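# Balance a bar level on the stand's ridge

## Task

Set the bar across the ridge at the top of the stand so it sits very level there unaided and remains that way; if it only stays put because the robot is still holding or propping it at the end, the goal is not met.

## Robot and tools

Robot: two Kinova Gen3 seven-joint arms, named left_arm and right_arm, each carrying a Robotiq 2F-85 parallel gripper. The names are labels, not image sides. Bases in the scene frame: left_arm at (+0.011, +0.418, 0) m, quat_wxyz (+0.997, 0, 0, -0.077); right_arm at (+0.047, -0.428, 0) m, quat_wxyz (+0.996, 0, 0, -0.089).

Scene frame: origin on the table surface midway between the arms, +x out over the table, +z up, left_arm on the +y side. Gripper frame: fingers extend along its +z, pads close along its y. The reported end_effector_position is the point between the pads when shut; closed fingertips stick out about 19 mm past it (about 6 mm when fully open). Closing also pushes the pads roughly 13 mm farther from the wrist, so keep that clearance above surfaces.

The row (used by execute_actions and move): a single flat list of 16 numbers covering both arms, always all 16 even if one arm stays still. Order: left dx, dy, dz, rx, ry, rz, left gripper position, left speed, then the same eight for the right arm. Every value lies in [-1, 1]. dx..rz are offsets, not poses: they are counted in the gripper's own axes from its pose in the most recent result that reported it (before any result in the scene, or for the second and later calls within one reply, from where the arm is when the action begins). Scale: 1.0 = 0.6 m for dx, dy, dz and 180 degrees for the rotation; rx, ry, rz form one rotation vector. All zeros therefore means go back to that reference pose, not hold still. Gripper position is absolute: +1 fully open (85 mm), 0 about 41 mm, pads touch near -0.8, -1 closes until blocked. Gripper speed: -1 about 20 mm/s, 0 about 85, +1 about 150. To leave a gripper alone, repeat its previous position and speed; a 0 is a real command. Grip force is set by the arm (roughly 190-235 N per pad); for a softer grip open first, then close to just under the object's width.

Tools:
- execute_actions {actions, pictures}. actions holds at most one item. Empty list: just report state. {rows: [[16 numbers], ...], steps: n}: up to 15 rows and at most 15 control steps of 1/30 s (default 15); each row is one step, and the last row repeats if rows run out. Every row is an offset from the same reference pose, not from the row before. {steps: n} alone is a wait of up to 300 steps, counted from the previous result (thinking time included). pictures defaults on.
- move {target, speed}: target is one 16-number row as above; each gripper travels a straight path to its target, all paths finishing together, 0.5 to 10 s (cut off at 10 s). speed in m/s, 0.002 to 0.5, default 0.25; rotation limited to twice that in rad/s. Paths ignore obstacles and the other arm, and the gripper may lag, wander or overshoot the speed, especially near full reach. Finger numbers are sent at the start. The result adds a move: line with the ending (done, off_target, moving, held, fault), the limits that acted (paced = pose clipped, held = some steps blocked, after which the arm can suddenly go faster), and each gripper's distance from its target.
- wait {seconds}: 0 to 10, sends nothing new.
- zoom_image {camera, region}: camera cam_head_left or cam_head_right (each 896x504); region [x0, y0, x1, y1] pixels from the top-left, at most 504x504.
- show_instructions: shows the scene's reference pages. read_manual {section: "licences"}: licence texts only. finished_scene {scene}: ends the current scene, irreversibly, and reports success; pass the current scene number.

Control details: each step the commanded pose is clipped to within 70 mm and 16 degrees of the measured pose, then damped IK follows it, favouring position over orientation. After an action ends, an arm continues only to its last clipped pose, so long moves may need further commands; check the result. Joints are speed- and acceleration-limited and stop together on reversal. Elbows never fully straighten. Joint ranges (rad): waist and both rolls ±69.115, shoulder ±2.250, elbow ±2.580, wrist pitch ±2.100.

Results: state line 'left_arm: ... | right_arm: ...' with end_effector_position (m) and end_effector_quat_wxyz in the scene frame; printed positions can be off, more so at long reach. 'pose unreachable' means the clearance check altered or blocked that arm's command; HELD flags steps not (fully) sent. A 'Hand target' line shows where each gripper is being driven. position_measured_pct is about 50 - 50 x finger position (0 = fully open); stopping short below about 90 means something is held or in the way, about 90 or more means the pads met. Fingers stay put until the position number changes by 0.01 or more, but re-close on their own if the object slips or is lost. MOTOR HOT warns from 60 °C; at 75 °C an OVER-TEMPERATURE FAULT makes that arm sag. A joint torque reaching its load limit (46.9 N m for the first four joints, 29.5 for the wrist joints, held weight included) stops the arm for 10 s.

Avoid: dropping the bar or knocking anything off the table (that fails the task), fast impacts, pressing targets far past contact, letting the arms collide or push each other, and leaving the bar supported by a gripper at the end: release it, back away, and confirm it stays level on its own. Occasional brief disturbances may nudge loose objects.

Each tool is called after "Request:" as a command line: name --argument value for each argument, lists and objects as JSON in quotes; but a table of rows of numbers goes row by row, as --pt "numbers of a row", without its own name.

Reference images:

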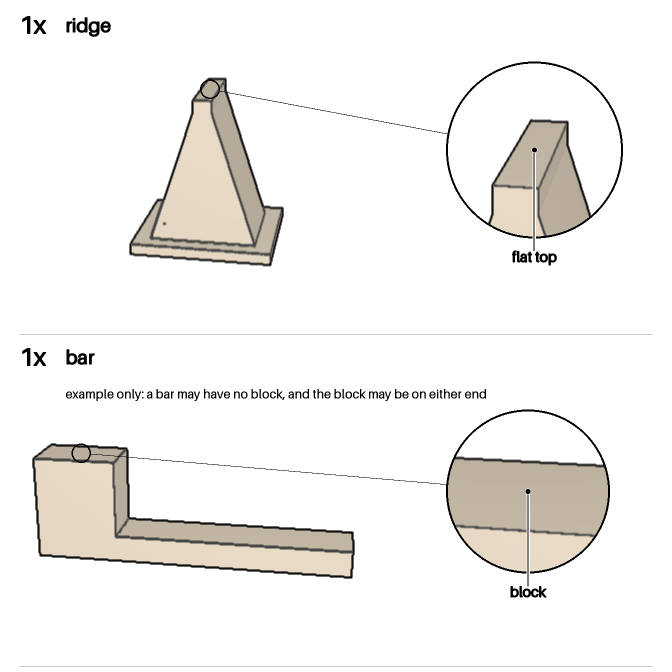

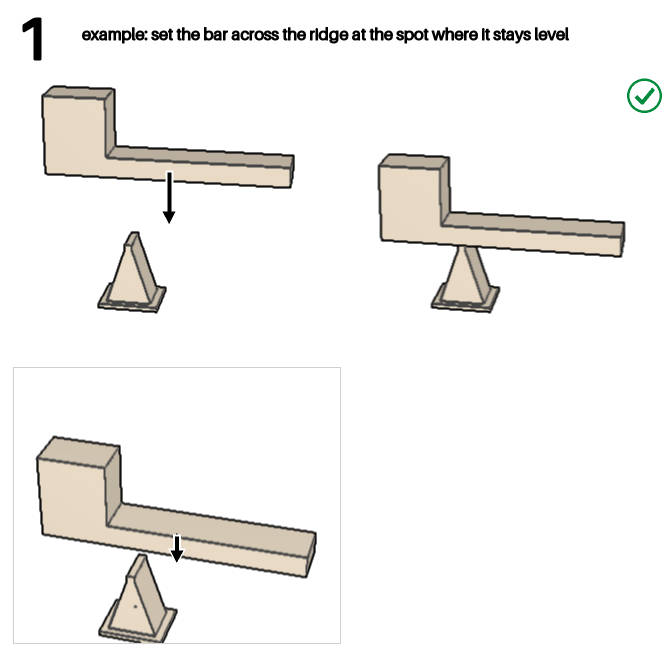

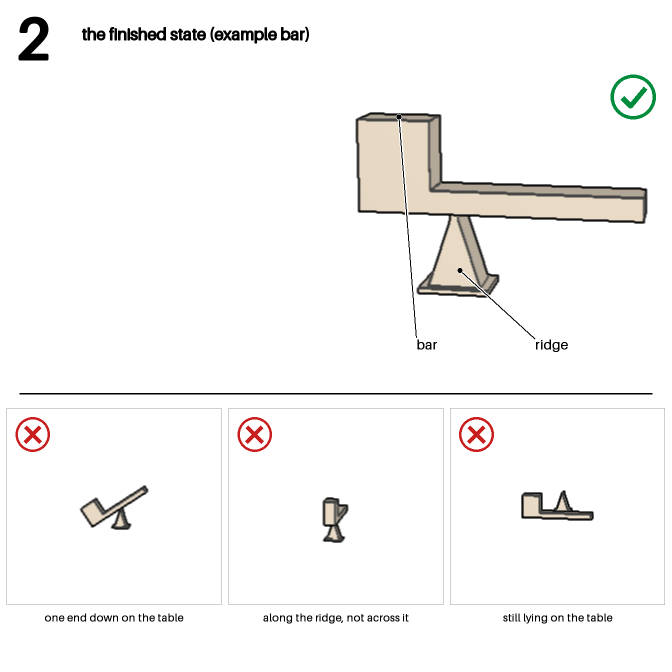

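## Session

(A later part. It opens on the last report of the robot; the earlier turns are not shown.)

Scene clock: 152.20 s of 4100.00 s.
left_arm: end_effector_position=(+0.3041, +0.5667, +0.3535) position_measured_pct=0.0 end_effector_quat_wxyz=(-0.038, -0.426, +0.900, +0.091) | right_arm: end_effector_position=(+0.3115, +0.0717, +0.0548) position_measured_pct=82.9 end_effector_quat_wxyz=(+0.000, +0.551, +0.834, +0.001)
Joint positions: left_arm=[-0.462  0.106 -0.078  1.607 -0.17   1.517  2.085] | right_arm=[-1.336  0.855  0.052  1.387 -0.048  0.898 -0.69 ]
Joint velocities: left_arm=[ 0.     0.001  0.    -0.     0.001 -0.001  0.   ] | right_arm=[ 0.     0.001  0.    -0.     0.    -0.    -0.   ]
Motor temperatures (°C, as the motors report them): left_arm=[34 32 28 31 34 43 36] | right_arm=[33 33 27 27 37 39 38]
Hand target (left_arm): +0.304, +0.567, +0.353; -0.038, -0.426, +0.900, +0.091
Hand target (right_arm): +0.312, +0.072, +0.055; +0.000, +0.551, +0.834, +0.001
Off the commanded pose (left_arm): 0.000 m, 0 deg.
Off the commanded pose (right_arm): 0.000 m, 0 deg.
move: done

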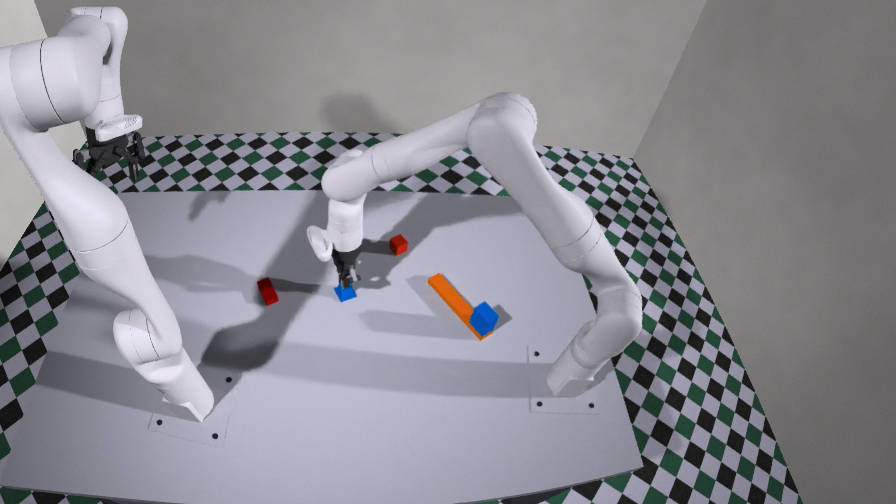

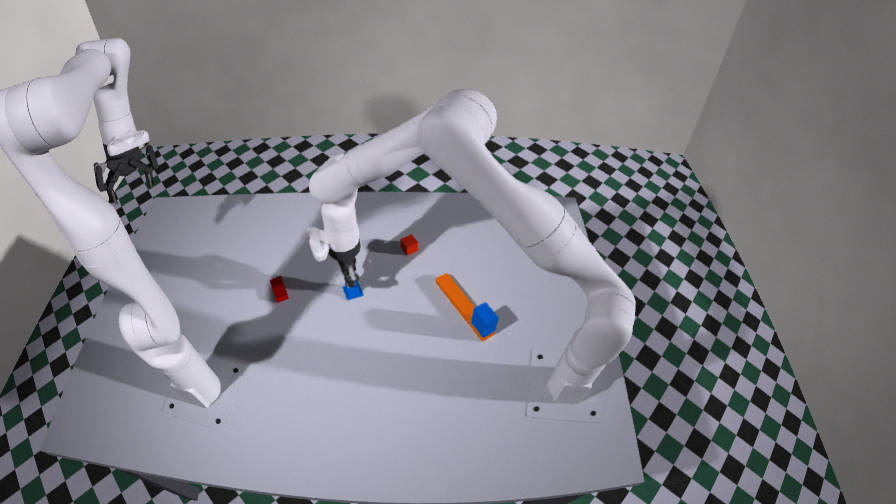

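Request:
move --target '[0,0,0,0,0,0,1,0, 0,0,0,0,0,0,0.0,0]'

Request:
move --target '[0,0,0,0,0,0,1,0, 0,0,-0.05,0,0,0,0.6,0]' --speed 0.1

Request:
move --target '[0,0,0,0,0,0,1,0, -0.4165,-0.3064,0,0,0,0.439,0.6,0]' --speed 0.3

Request:
zoom_image --camera "cam_head_left" --region '[410, 250, 530, 350]'

Request:
zoom_image --camera "cam_head_right" --region '[410, 250, 530, 350]'

Scene clock: 173.83 s of 4100.00 s.
left_arm: end_effector_position=(+0.3041, +0.5667, +0.3535) position_measured_pct=0.0 end_effector_quat_wxyz=(-0.038, -0.426, +0.900, +0.091) | right_arm: end_effector_position=(+0.3115, +0.0717, +0.0548) position_measured_pct=50.0 end_effector_quat_wxyz=(+0.000, +0.551, +0.834, +0.001)
Joint positions: left_arm=[-0.462  0.106 -0.078  1.607 -0.17   1.517  2.085] | right_arm=[-1.336  0.855  0.052  1.387 -0.048  0.898 -0.69 ]
Joint velocities: left_arm=[ 0.001  0.001  0.    -0.001  0.    -0.001 -0.001] | right_arm=[-0.  0.  0.  0.  0.  0.  0.]
Motor temperatures (°C, as the motors report them): left_arm=[34 32 28 31 34 43 36] | right_arm=[33 33 27 27 37 39 38]
Hand target (left_arm): +0.304, +0.567, +0.353; -0.038, -0.426, +0.900, +0.091
Hand target (right_arm): +0.312, +0.072, +0.055; +0.000, +0.551, +0.834, +0.001
Off the commanded pose (left_arm): 0.000 m, 0 deg.
Off the commanded pose (right_arm): 0.000 m, 0 deg.
After step 90, 17.90 s passed at rest.
move: done

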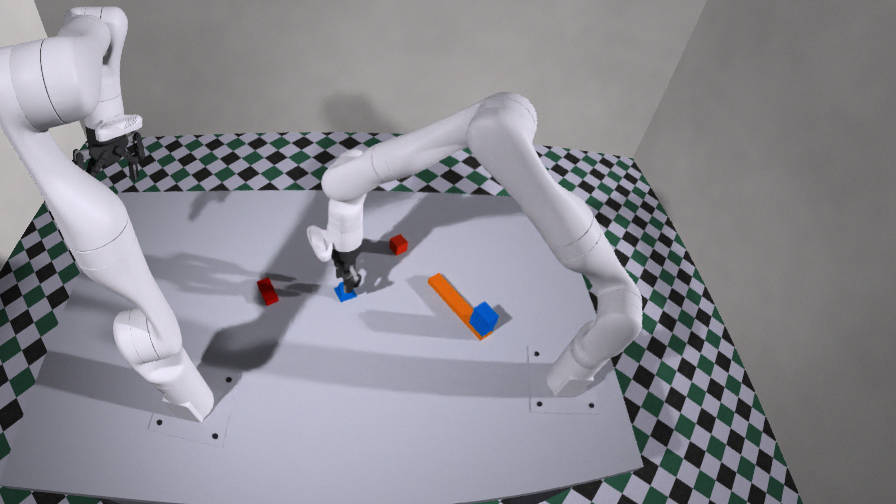

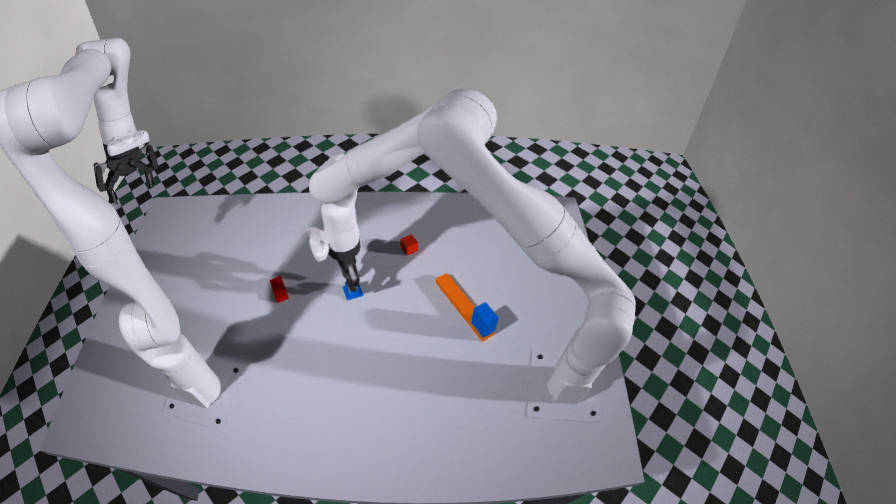

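Scene clock: 174.60 s of 4100.00 s.
left_arm: end_effector_position=(+0.3041, +0.5667, +0.3535) position_measured_pct=0.0 end_effector_quat_wxyz=(-0.038, -0.426, +0.900, +0.091) | right_arm: end_effector_position=(+0.3114, +0.0716, +0.0847) position_measured_pct=19.8 end_effector_quat_wxyz=(+0.000, +0.551, +0.834, +0.001)
Joint positions: left_arm=[-0.462  0.106 -0.078  1.607 -0.17   1.517  2.085] | right_arm=[-1.337  0.812  0.055  1.366 -0.047  0.964 -0.691]
Joint velocities: left_arm=[ 0.001 -0.001  0.    -0.001 -0.     0.    -0.   ] | right_arm=[ 0.001 -0.004 -0.    -0.    -0.     0.002 -0.   ]
Motor temperatures (°C, as the motors report them): left_arm=[34 32 28 31 34 43 36] | right_arm=[33 33 27 27 37 39 38]
Hand target (left_arm): +0.304, +0.567, +0.353; -0.038, -0.426, +0.900, +0.091
Hand target (right_arm): +0.311, +0.072, +0.085; +0.000, +0.551, +0.834, +0.001
Off the commanded pose (left_arm): 0.000 m, 0 deg.
Off the commanded pose (right_arm): 0.000 m, 0 deg.
move: done

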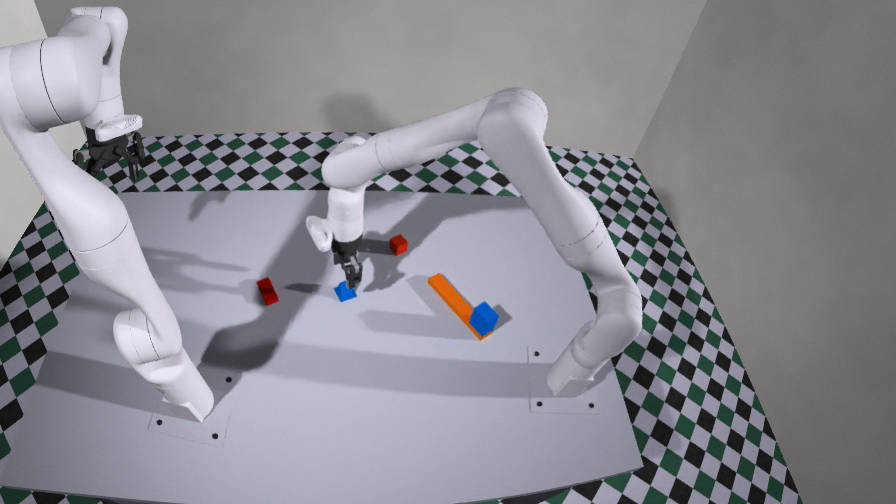

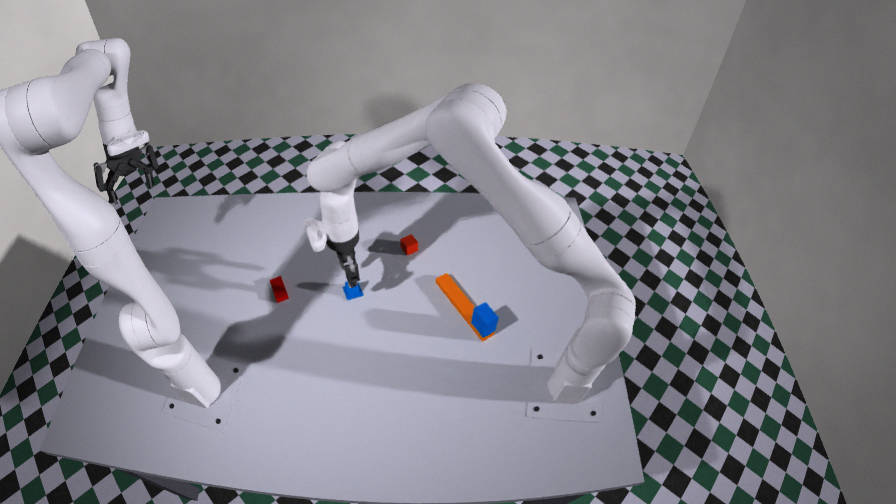

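Scene clock: 177.33 s of 4100.00 s.
left_arm: end_effector_position=(+0.3041, +0.5667, +0.3535) position_measured_pct=0.0 end_effector_quat_wxyz=(-0.038, -0.426, +0.900, +0.091) | right_arm: end_effector_position=(+0.2396, -0.2299, +0.0833) position_measured_pct=19.8 end_effector_quat_wxyz=(-0.001, +0.956, +0.292, +0.001)
Joint positions: left_arm=[-0.462  0.106 -0.078  1.607 -0.17   1.517  2.085] | right_arm=[-1.382  0.372  0.399  2.375 -0.339  0.442 -1.497]
Joint velocities: left_arm=[-0.    -0.    -0.    -0.001 -0.    -0.001 -0.   ] | right_arm=[-0.    -0.005  0.001  0.002 -0.    -0.001 -0.001]
Motor temperatures (°C, as the motors report them): left_arm=[34 32 28 31 34 43 36] | right_arm=[33 33 27 27 37 39 38]
Hand target (left_arm): +0.304, +0.567, +0.353; -0.038, -0.426, +0.900, +0.091
Hand target (right_arm): +0.240, -0.230, +0.083; -0.001, +0.956, +0.292, +0.001
Off the commanded pose (left_arm): 0.000 m, 0 deg.
Off the commanded pose (right_arm): 0.001 m, 0 deg.
move: done

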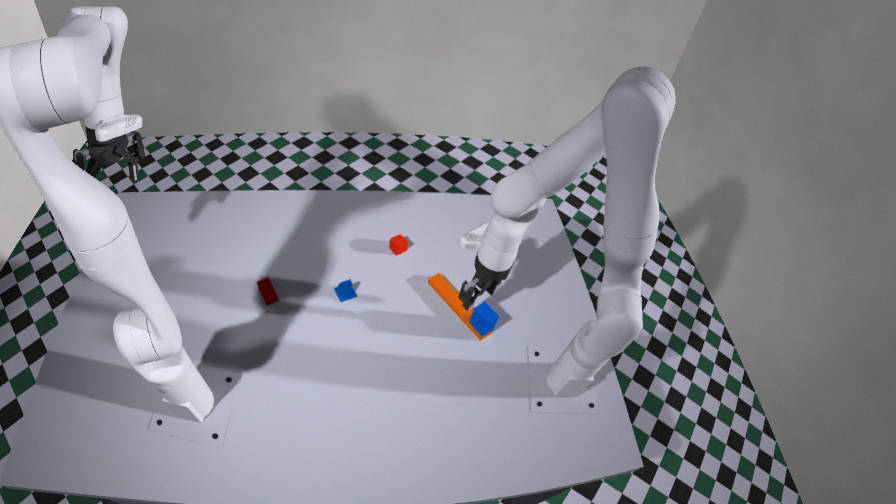

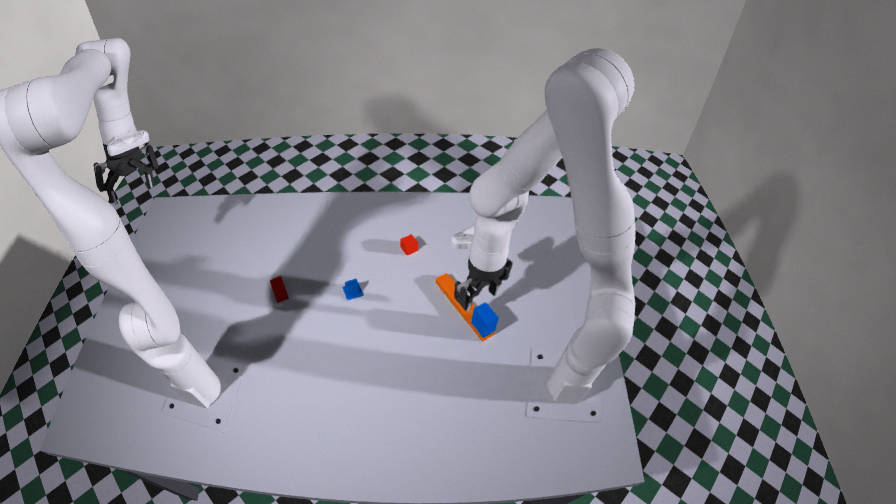

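Region (410, 250, 530, 350) of cam_head_left's 896x504 image, scaled by 4.200, with more detail than that image has.

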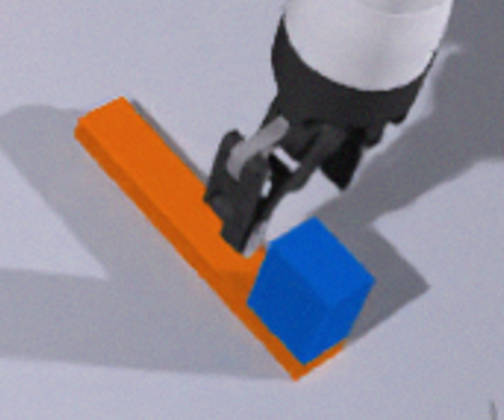

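Region (410, 250, 530, 350) of cam_head_right's 896x504 image, scaled by 4.200, with more detail than that image has.

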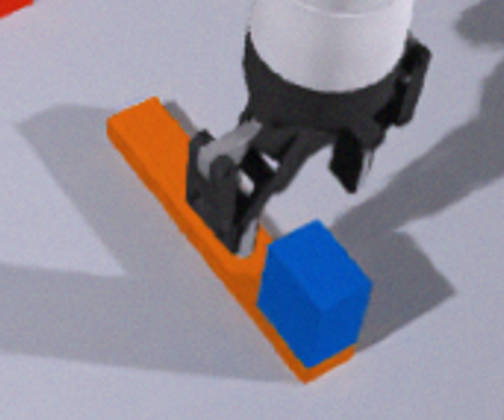

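Request:
move --target '[0,0,0,0,0,0,1,0, -0.058,0,0,0,0,0,0.6,0]' --speed 0.05

Request:
zoom_image --camera "cam_head_left" --region '[440, 270, 530, 350]'

Request:
zoom_image --camera "cam_head_right" --region '[440, 270, 530, 350]'

Scene clock: 205.67 s of 4100.00 s.
left_arm: end_effector_position=(+0.3041, +0.5667, +0.3535) position_measured_pct=0.0 end_effector_quat_wxyz=(-0.038, -0.426, +0.900, +0.091) | right_arm: end_effector_position=(+0.2109, -0.2495, +0.0831) position_measured_pct=19.8 end_effector_quat_wxyz=(-0.001, +0.956, +0.292, +0.000)
Joint positions: left_arm=[-0.462  0.106 -0.078  1.607 -0.17   1.517  2.085] | right_arm=[-1.433  0.323  0.403  2.475 -0.339  0.386 -1.532]
Joint velocities: left_arm=[ 0.001 -0.002  0.    -0.     0.    -0.     0.   ] | right_arm=[-0.004 -0.004 -0.001  0.002  0.001 -0.003 -0.003]
Motor temperatures (°C, as the motors report them): left_arm=[34 33 28 31 34 43 36] | right_arm=[33 33 27 27 37 39 38]
Hand target (left_arm): +0.304, +0.567, +0.353; -0.038, -0.426, +0.900, +0.091
Hand target (right_arm): +0.211, -0.249, +0.083; -0.001, +0.956, +0.292, +0.001
Off the commanded pose (left_arm): 0.000 m, 0 deg.
Off the commanded pose (right_arm): 0.000 m, 0 deg.
After step 90, 24.33 s passed at rest.
move: done

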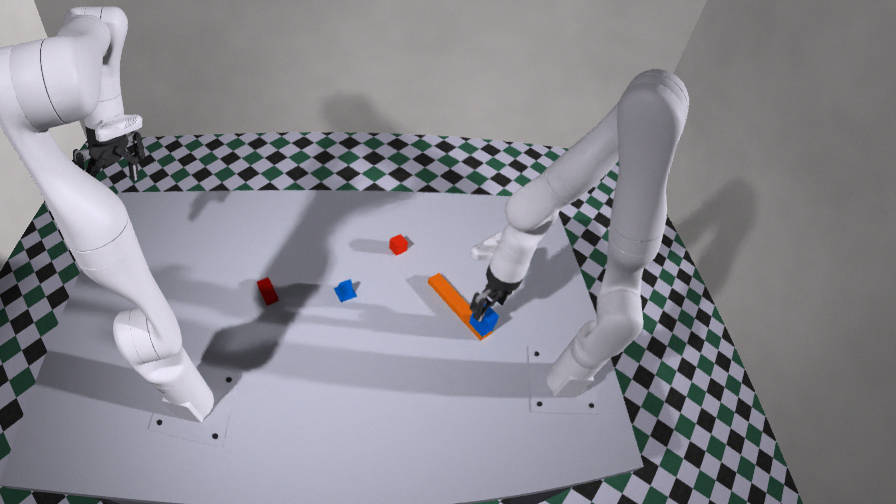

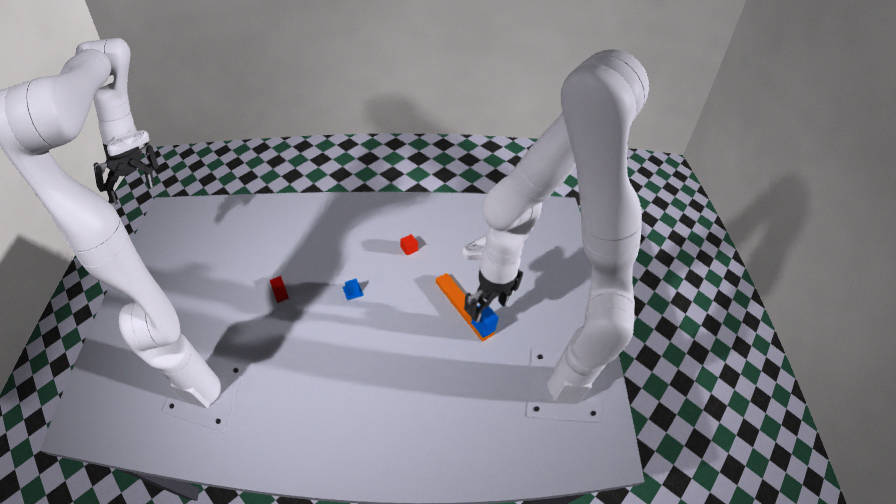

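Region (440, 270, 530, 350) of cam_head_left's 896x504 image, scaled by 5.600, with more detail than that image has.

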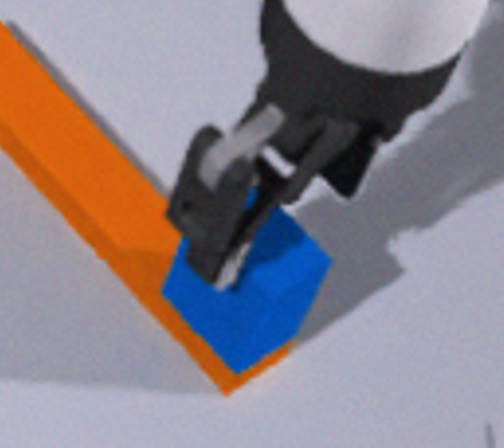

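Region (440, 270, 530, 350) of cam_head_right's 896x504 image, scaled by 5.600, with more detail than that image has.

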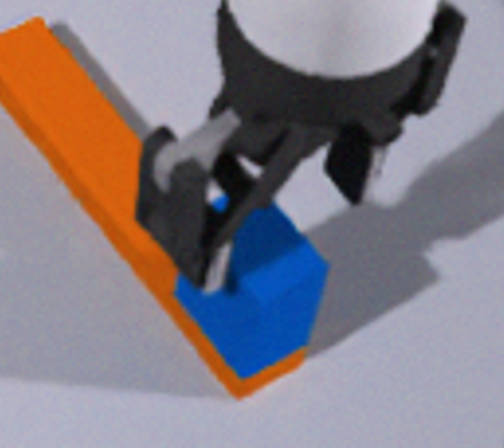

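Request:
move --target '[0,0,0,0,0,0,1,0, -0.005,-0.012,0.04,0,0,0,0.6,0]' --speed 0.04

Request:
zoom_image --camera "cam_head_left" --region '[440, 270, 530, 350]'

Request:
zoom_image --camera "cam_head_right" --region '[440, 270, 530, 350]'

Scene clock: 215.47 s of 4100.00 s.
left_arm: end_effector_position=(+0.3041, +0.5667, +0.3535) position_measured_pct=0.0 end_effector_quat_wxyz=(-0.038, -0.426, +0.900, +0.091) | right_arm: end_effector_position=(+0.2044, -0.2449, +0.0592) position_measured_pct=19.8 end_effector_quat_wxyz=(-0.001, +0.956, +0.292, +0.001)
Joint positions: left_arm=[-0.462  0.106 -0.078  1.607 -0.17   1.517  2.085] | right_arm=[-1.369  0.404  0.291  2.504 -0.437  0.272 -1.476]
Joint velocities: left_arm=[ 0.    -0.    -0.001 -0.001 -0.    -0.001 -0.001] | right_arm=[ 0.008  0.006 -0.005  0.002 -0.005 -0.005  0.005]
Motor temperatures (°C, as the motors report them): left_arm=[34 33 28 31 34 43 36] | right_arm=[33 33 27 27 37 39 38]
Hand target (left_arm): +0.304, +0.567, +0.353; -0.038, -0.426, +0.900, +0.091
Hand target (right_arm): +0.204, -0.245, +0.059; -0.001, +0.956, +0.292, +0.001
Off the commanded pose (left_arm): 0.000 m, 0 deg.
Off the commanded pose (right_arm): 0.000 m, 0 deg.
After step 90, 5.87 s passed at rest.
move: done

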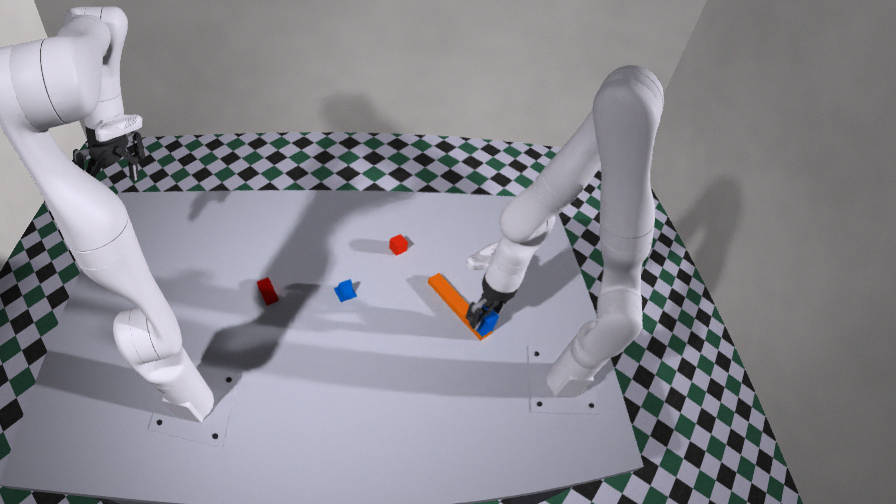

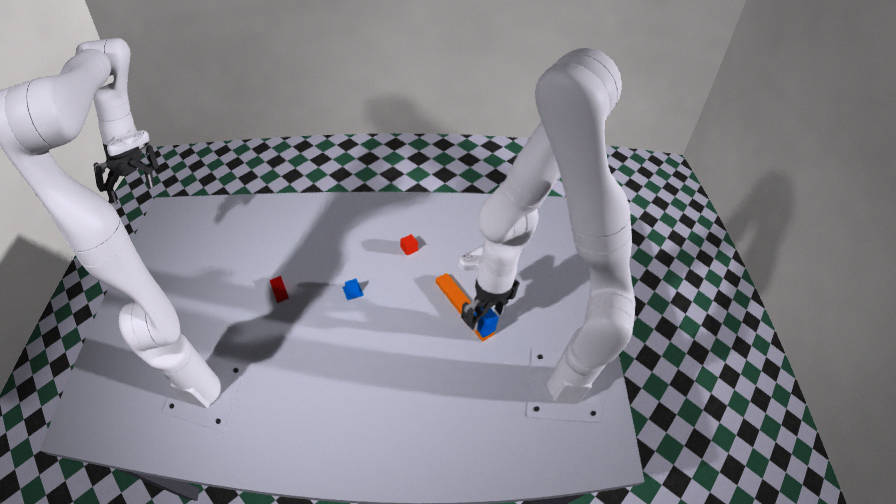

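Region (440, 270, 530, 350) of cam_head_left's 896x504 image, scaled by 5.600, with more detail than that image has.

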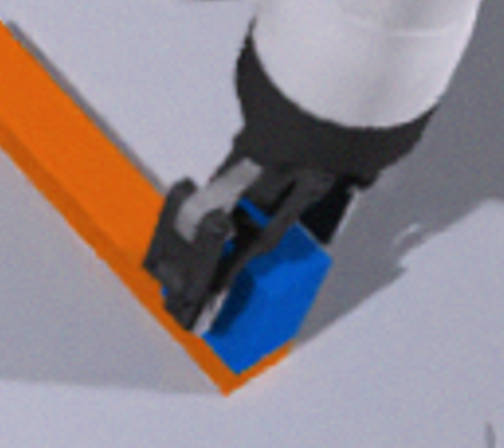

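Region (440, 270, 530, 350) of cam_head_right's 896x504 image, scaled by 5.600, with more detail than that image has.

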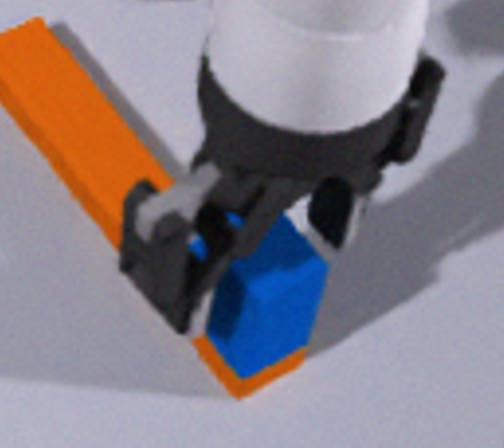

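Request:
move --target '[0,0,0,0,0,0,1,0, 0,0,0.013,0,0,0.015,0.1,-0.5]' --speed 0.03

Request:
move --target '[0,0,0,0,0,0,1,0, 0,0,0,0,0,0,-1,-1]'

Request:
zoom_image --camera "cam_head_left" --region '[420, 265, 510, 350]'

Request:
zoom_image --camera "cam_head_right" --region '[420, 265, 510, 350]'

Scene clock: 225.77 s of 4100.00 s.
left_arm: end_effector_position=(+0.3041, +0.5667, +0.3535) position_measured_pct=0.0 end_effector_quat_wxyz=(-0.038, -0.426, +0.900, +0.091) | right_arm: end_effector_position=(+0.2044, -0.2447, +0.0515) position_measured_pct=45.2 end_effector_quat_wxyz=(-0.001, +0.963, +0.270, +0.001)
Joint positions: left_arm=[-0.462  0.106 -0.078  1.607 -0.17   1.517  2.085] | right_arm=[-1.342  0.432  0.258  2.511 -0.48   0.235 -1.483]
Joint velocities: left_arm=[ 0.     0.001 -0.    -0.001 -0.     0.     0.001] | right_arm=[ 0.003  0.005 -0.003  0.001 -0.003 -0.001  0.001]
Motor temperatures (°C, as the motors report them): left_arm=[34 33 28 31 34 43 36] | right_arm=[33 33 27 27 37 39 38]
Hand target (left_arm): +0.304, +0.567, +0.353; -0.038, -0.426, +0.900, +0.091
Hand target (right_arm): +0.204, -0.245, +0.051; -0.001, +0.963, +0.270, +0.001
Off the commanded pose (left_arm): 0.000 m, 0 deg.
Off the commanded pose (right_arm): 0.000 m, 0 deg.
After step 90, 6.30 s passed at rest.
move: done

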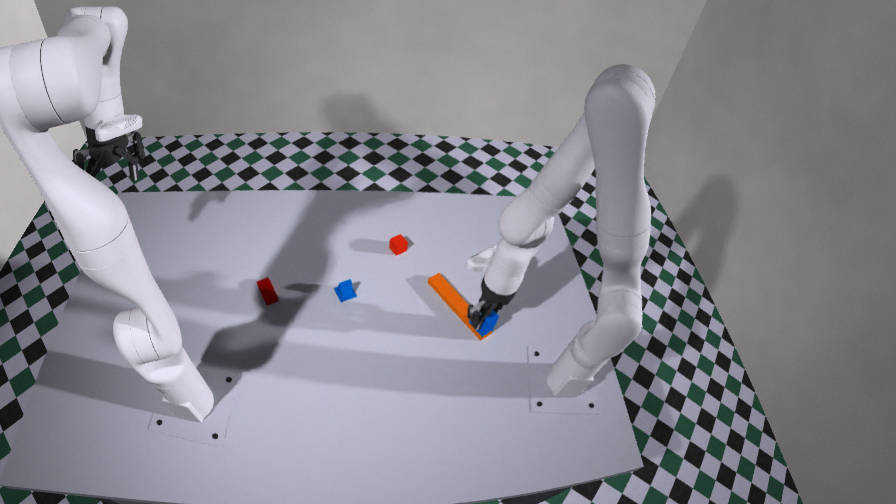

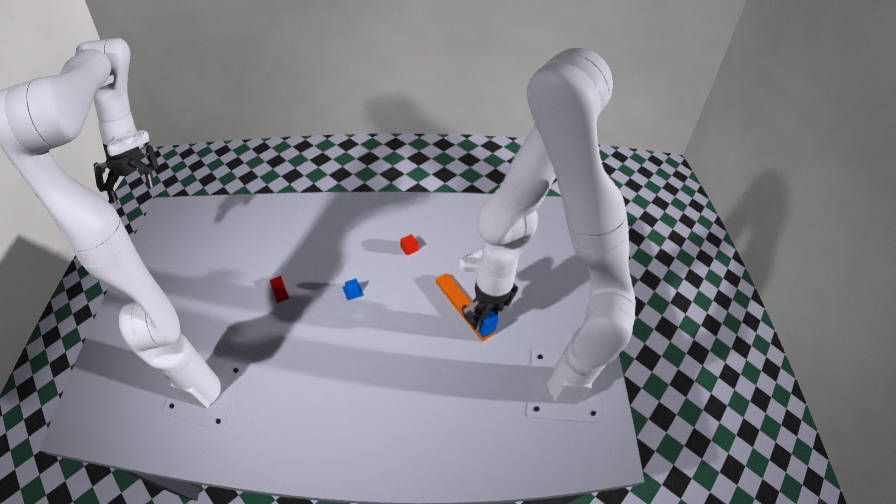

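Scene clock: 226.97 s of 4100.00 s.
left_arm: end_effector_position=(+0.3041, +0.5667, +0.3535) position_measured_pct=0.0 end_effector_quat_wxyz=(-0.038, -0.426, +0.900, +0.091) | right_arm: end_effector_position=(+0.2044, -0.2446, +0.0518) position_measured_pct=59.1 end_effector_quat_wxyz=(-0.001, +0.963, +0.270, +0.001)
Joint positions: left_arm=[-0.462  0.106 -0.078  1.607 -0.17   1.517  2.085] | right_arm=[-1.342  0.43   0.259  2.511 -0.48   0.235 -1.483]
Joint velocities: left_arm=[ 0.    -0.001 -0.001 -0.     0.001  0.    -0.   ] | right_arm=[ 0.    -0.001 -0.001 -0.     0.     0.001  0.001]
Motor temperatures (°C, as the motors report them): left_arm=[34 33 28 31 34 43 36] | right_arm=[33 33 27 27 37 39 38]
Hand target (left_arm): +0.304, +0.567, +0.353; -0.038, -0.426, +0.900, +0.091
Hand target (right_arm): +0.204, -0.245, +0.051; -0.001, +0.963, +0.270, +0.001
Off the commanded pose (left_arm): 0.000 m, 0 deg.
Off the commanded pose (right_arm): 0.000 m, 0 deg.
move: done

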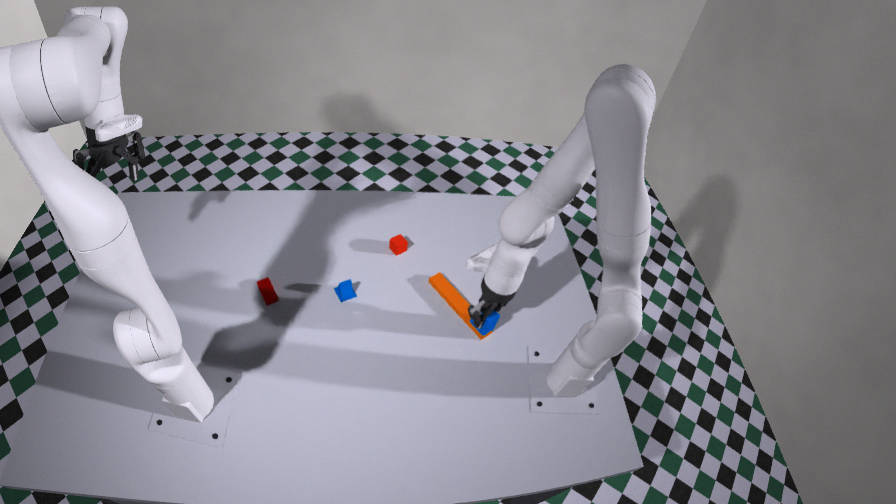

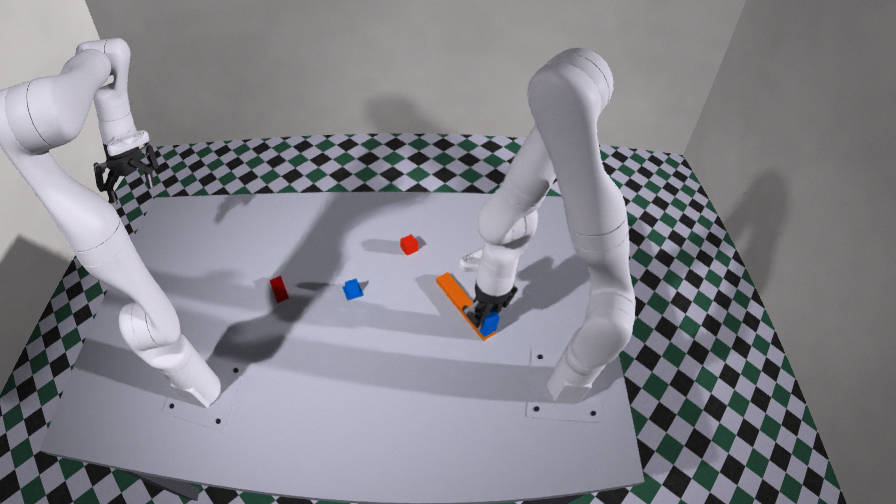

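Region (420, 265, 510, 350) of cam_head_left's 896x504 image, scaled by 5.600, with more detail than that image has.

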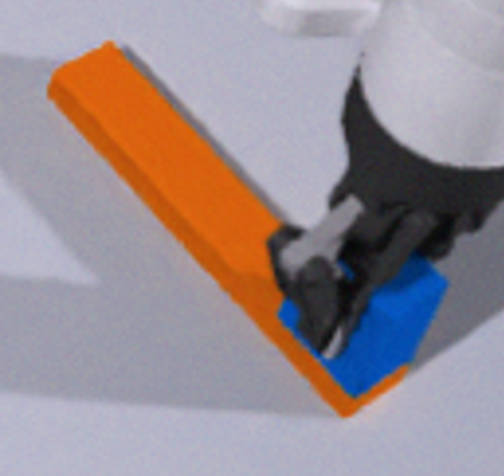

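Region (420, 265, 510, 350) of cam_head_right's 896x504 image, scaled by 5.600, with more detail than that image has.

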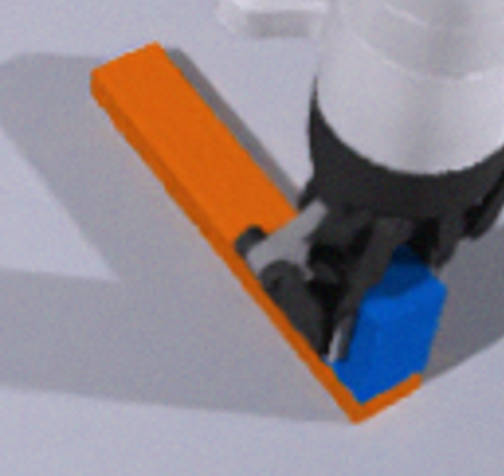

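Request:
move --target '[0,0,0,0,0,0,-1,0, 0,0,-0.115,0,0,0,-1,-1]' --speed 0.1

Request:
move --target '[0.7425,-0.3238,0.224,0.2,0,0,-1,0, 0.5025,-0.3463,0,0,0,-0.954,-1,-1]' --speed 0.3

Scene clock: 266.80 s of 4100.00 s.
left_arm: end_effector_position=(+0.3041, +0.5667, +0.3535) position_measured_pct=91.7 end_effector_quat_wxyz=(-0.038, -0.426, +0.900, +0.091) | right_arm: end_effector_position=(+0.2041, -0.2451, +0.1209) position_measured_pct=59.1 end_effector_quat_wxyz=(-0.001, +0.963, +0.270, +0.001)
Joint positions: left_arm=[-0.462  0.106 -0.078  1.607 -0.17   1.517  2.085] | right_arm=[-1.587  0.191  0.517  2.425 -0.182  0.554 -1.768]
Joint velocities: left_arm=[ 0.001  0.002 -0.    -0.001  0.     0.001  0.   ] | right_arm=[-0.001 -0.001 -0.001 -0.     0.001 -0.002 -0.001]
Motor temperatures (°C, as the motors report them): left_arm=[34 33 28 31 34 43 36] | right_arm=[33 32 27 27 37 39 38]
Hand target (left_arm): +0.304, +0.567, +0.353; -0.038, -0.426, +0.900, +0.091
Hand target (right_arm): +0.204, -0.245, +0.121; -0.001, +0.963, +0.270, +0.001
Off the commanded pose (left_arm): 0.000 m, 0 deg.
Off the commanded pose (right_arm): 0.000 m, 0 deg.
After step 90, 35.50 s passed at rest.
move: done

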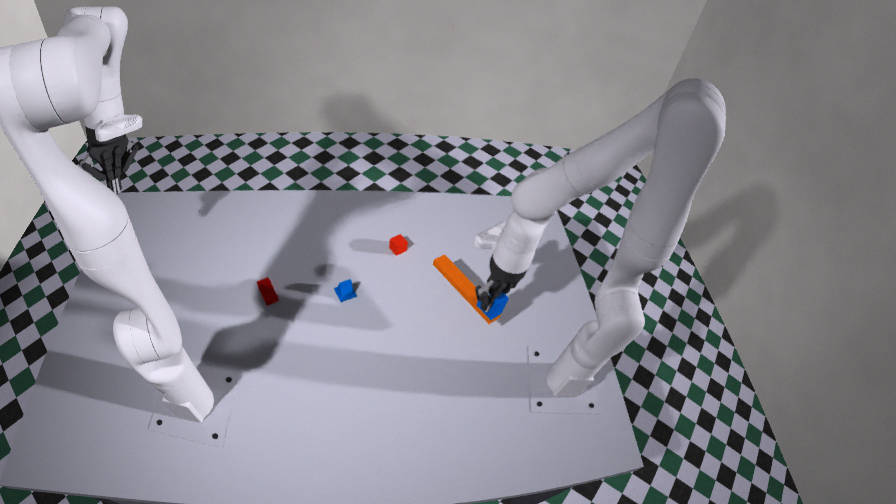

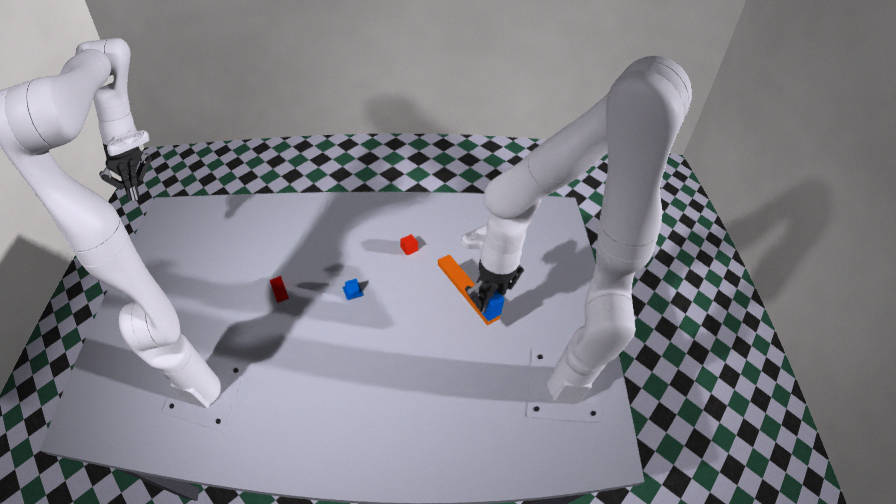

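Scene clock: 272.47 s of 4100.00 s.
left_arm: end_effector_position=(+0.1454, +0.1160, +0.1821) position_measured_pct=91.7 end_effector_quat_wxyz=(+0.091, -0.415, +0.884, -0.195) | right_arm: end_effector_position=(+0.3539, +0.0886, +0.1225) position_measured_pct=59.1 end_effector_quat_wxyz=(+0.001, -0.200, +0.980, +0.000)
Joint positions: left_arm=[-0.484 -0.286  1.441  2.427  0.26   0.367  3.387] | right_arm=[-1.13   0.853 -0.263  1.153  0.217  1.159  0.76 ]
Joint velocities: left_arm=[-0.039 -0.008  0.017 -0.007 -0.001  0.005  0.004] | right_arm=[ 0.     0.     0.    -0.    -0.     0.001  0.   ]
Motor temperatures (°C, as the motors report them): left_arm=[34 33 28 31 34 43 36] | right_arm=[33 32 27 27 37 39 38]
Hand target (left_arm): +0.147, +0.116, +0.182; +0.092, -0.417, +0.883, -0.194
Hand target (right_arm): +0.354, +0.089, +0.122; +0.001, -0.200, +0.980, +0.000
Off the commanded pose (left_arm): 0.006 m, 1 deg.
Off the commanded pose (right_arm): 0.001 m, 0 deg.
move: off_target (left_arm)

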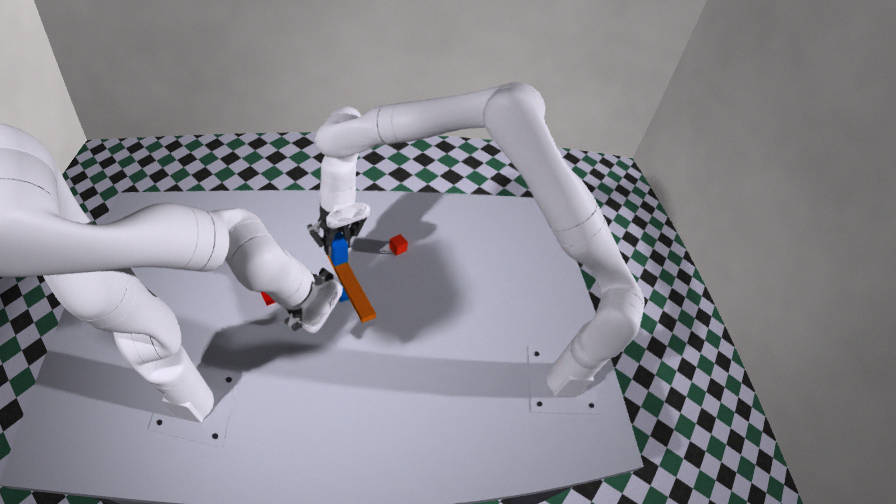

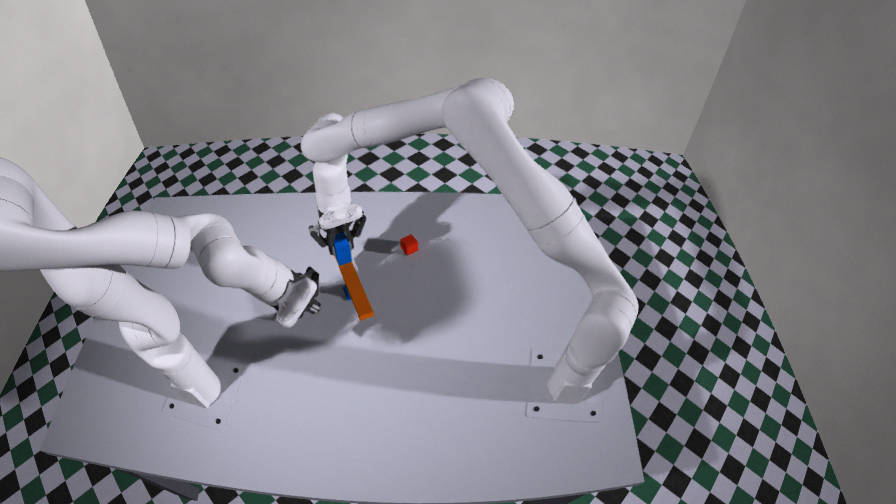

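Request:
move --target '[0.052,-0.110,0.1465,0.163,-0.019,0.615,-1,0, 0,0,0.0375,0,0,0,-1,-1]' --speed 0.3

Request:
zoom_image --camera "cam_head_left" --region '[300, 230, 410, 340]'

Request:
zoom_image --camera "cam_head_right" --region '[300, 230, 410, 340]'

Scene clock: 319.33 s of 4100.00 s.
left_arm: end_effector_position=(+0.2000, +0.0294, +0.1303) position_measured_pct=91.7 end_effector_quat_wxyz=(+0.300, +0.515, +0.777, -0.201) | right_arm: end_effector_position=(+0.3540, +0.0887, +0.1000) position_measured_pct=59.1 end_effector_quat_wxyz=(+0.001, -0.200, +0.980, +0.000)
Joint positions: left_arm=[-1.597 -0.524  2.265  2.576 -0.737 -0.749  2.24 ] | right_arm=[-1.13   0.879 -0.26   1.178  0.224  1.109  0.754]
Joint velocities: left_arm=[-0.112  0.036  0.142 -0.     0.078  0.035 -0.102] | right_arm=[ 0.     0.001 -0.    -0.    -0.    -0.001  0.   ]
Motor temperatures (°C, as the motors report them): left_arm=[34 32 28 31 34 43 36] | right_arm=[33 34 27 27 37 39 38]
Hand target (left_arm): +0.200, +0.030, +0.130; +0.300, +0.515, +0.777, -0.201
Hand target (right_arm): +0.354, +0.089, +0.100; +0.001, -0.200, +0.980, +0.000
Off the commanded pose (left_arm): 0.001 m, 3 deg.
Off the commanded pose (right_arm): 0.000 m, 0 deg.
joint sent to its limit (left arm) — the command would take joint 4 (elbow) past its upper limit, so that joint was sent only as far as its limit.
After step 90, 40.07 s passed at rest.
move: off_target (left_arm)

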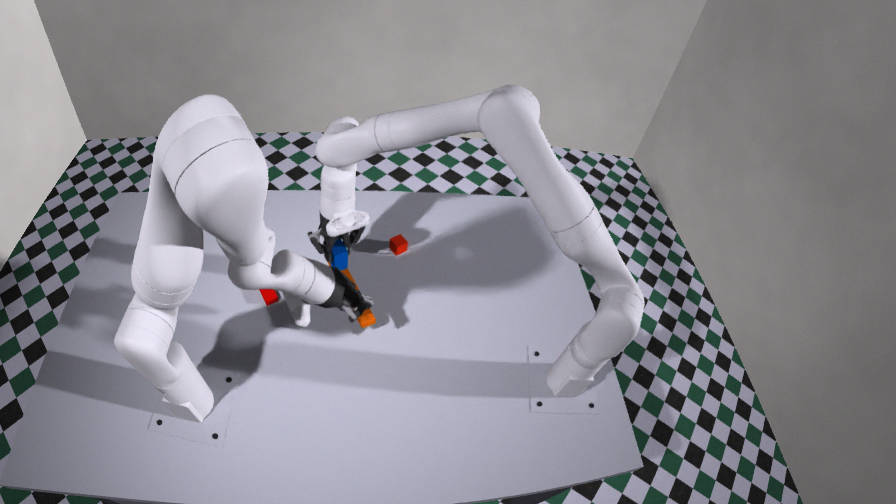

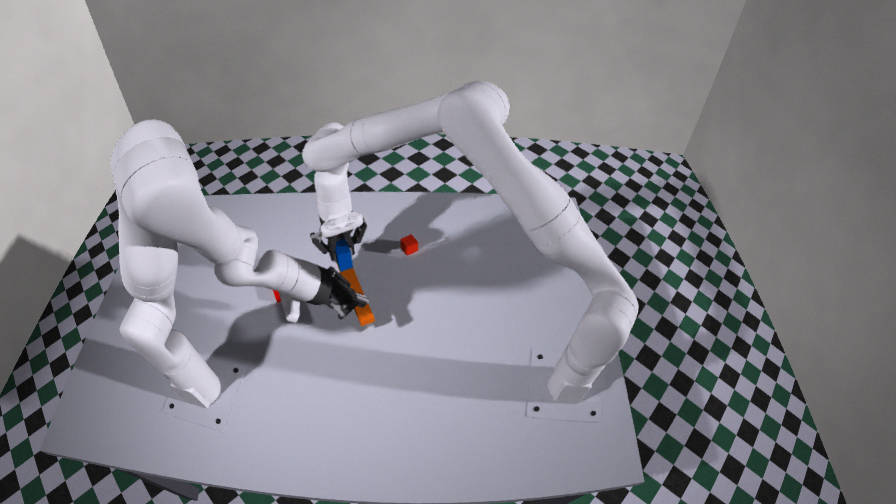

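Region (300, 230, 410, 340) of cam_head_left's 896x504 image, scaled by 4.582, with more detail than that image has.

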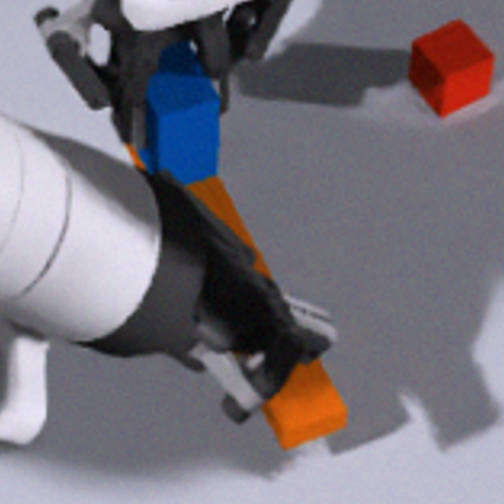

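Region (300, 230, 410, 340) of cam_head_right's 896x504 image, scaled by 4.582, with more detail than that image has.

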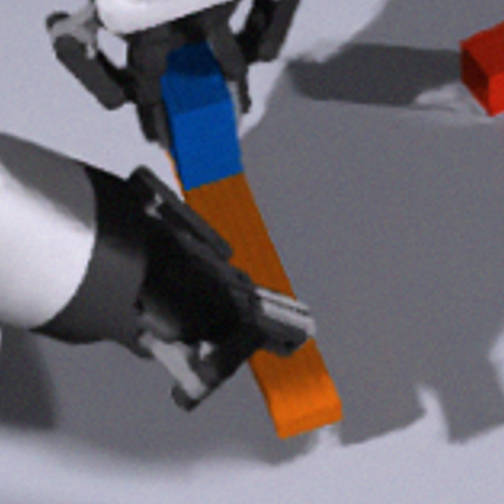

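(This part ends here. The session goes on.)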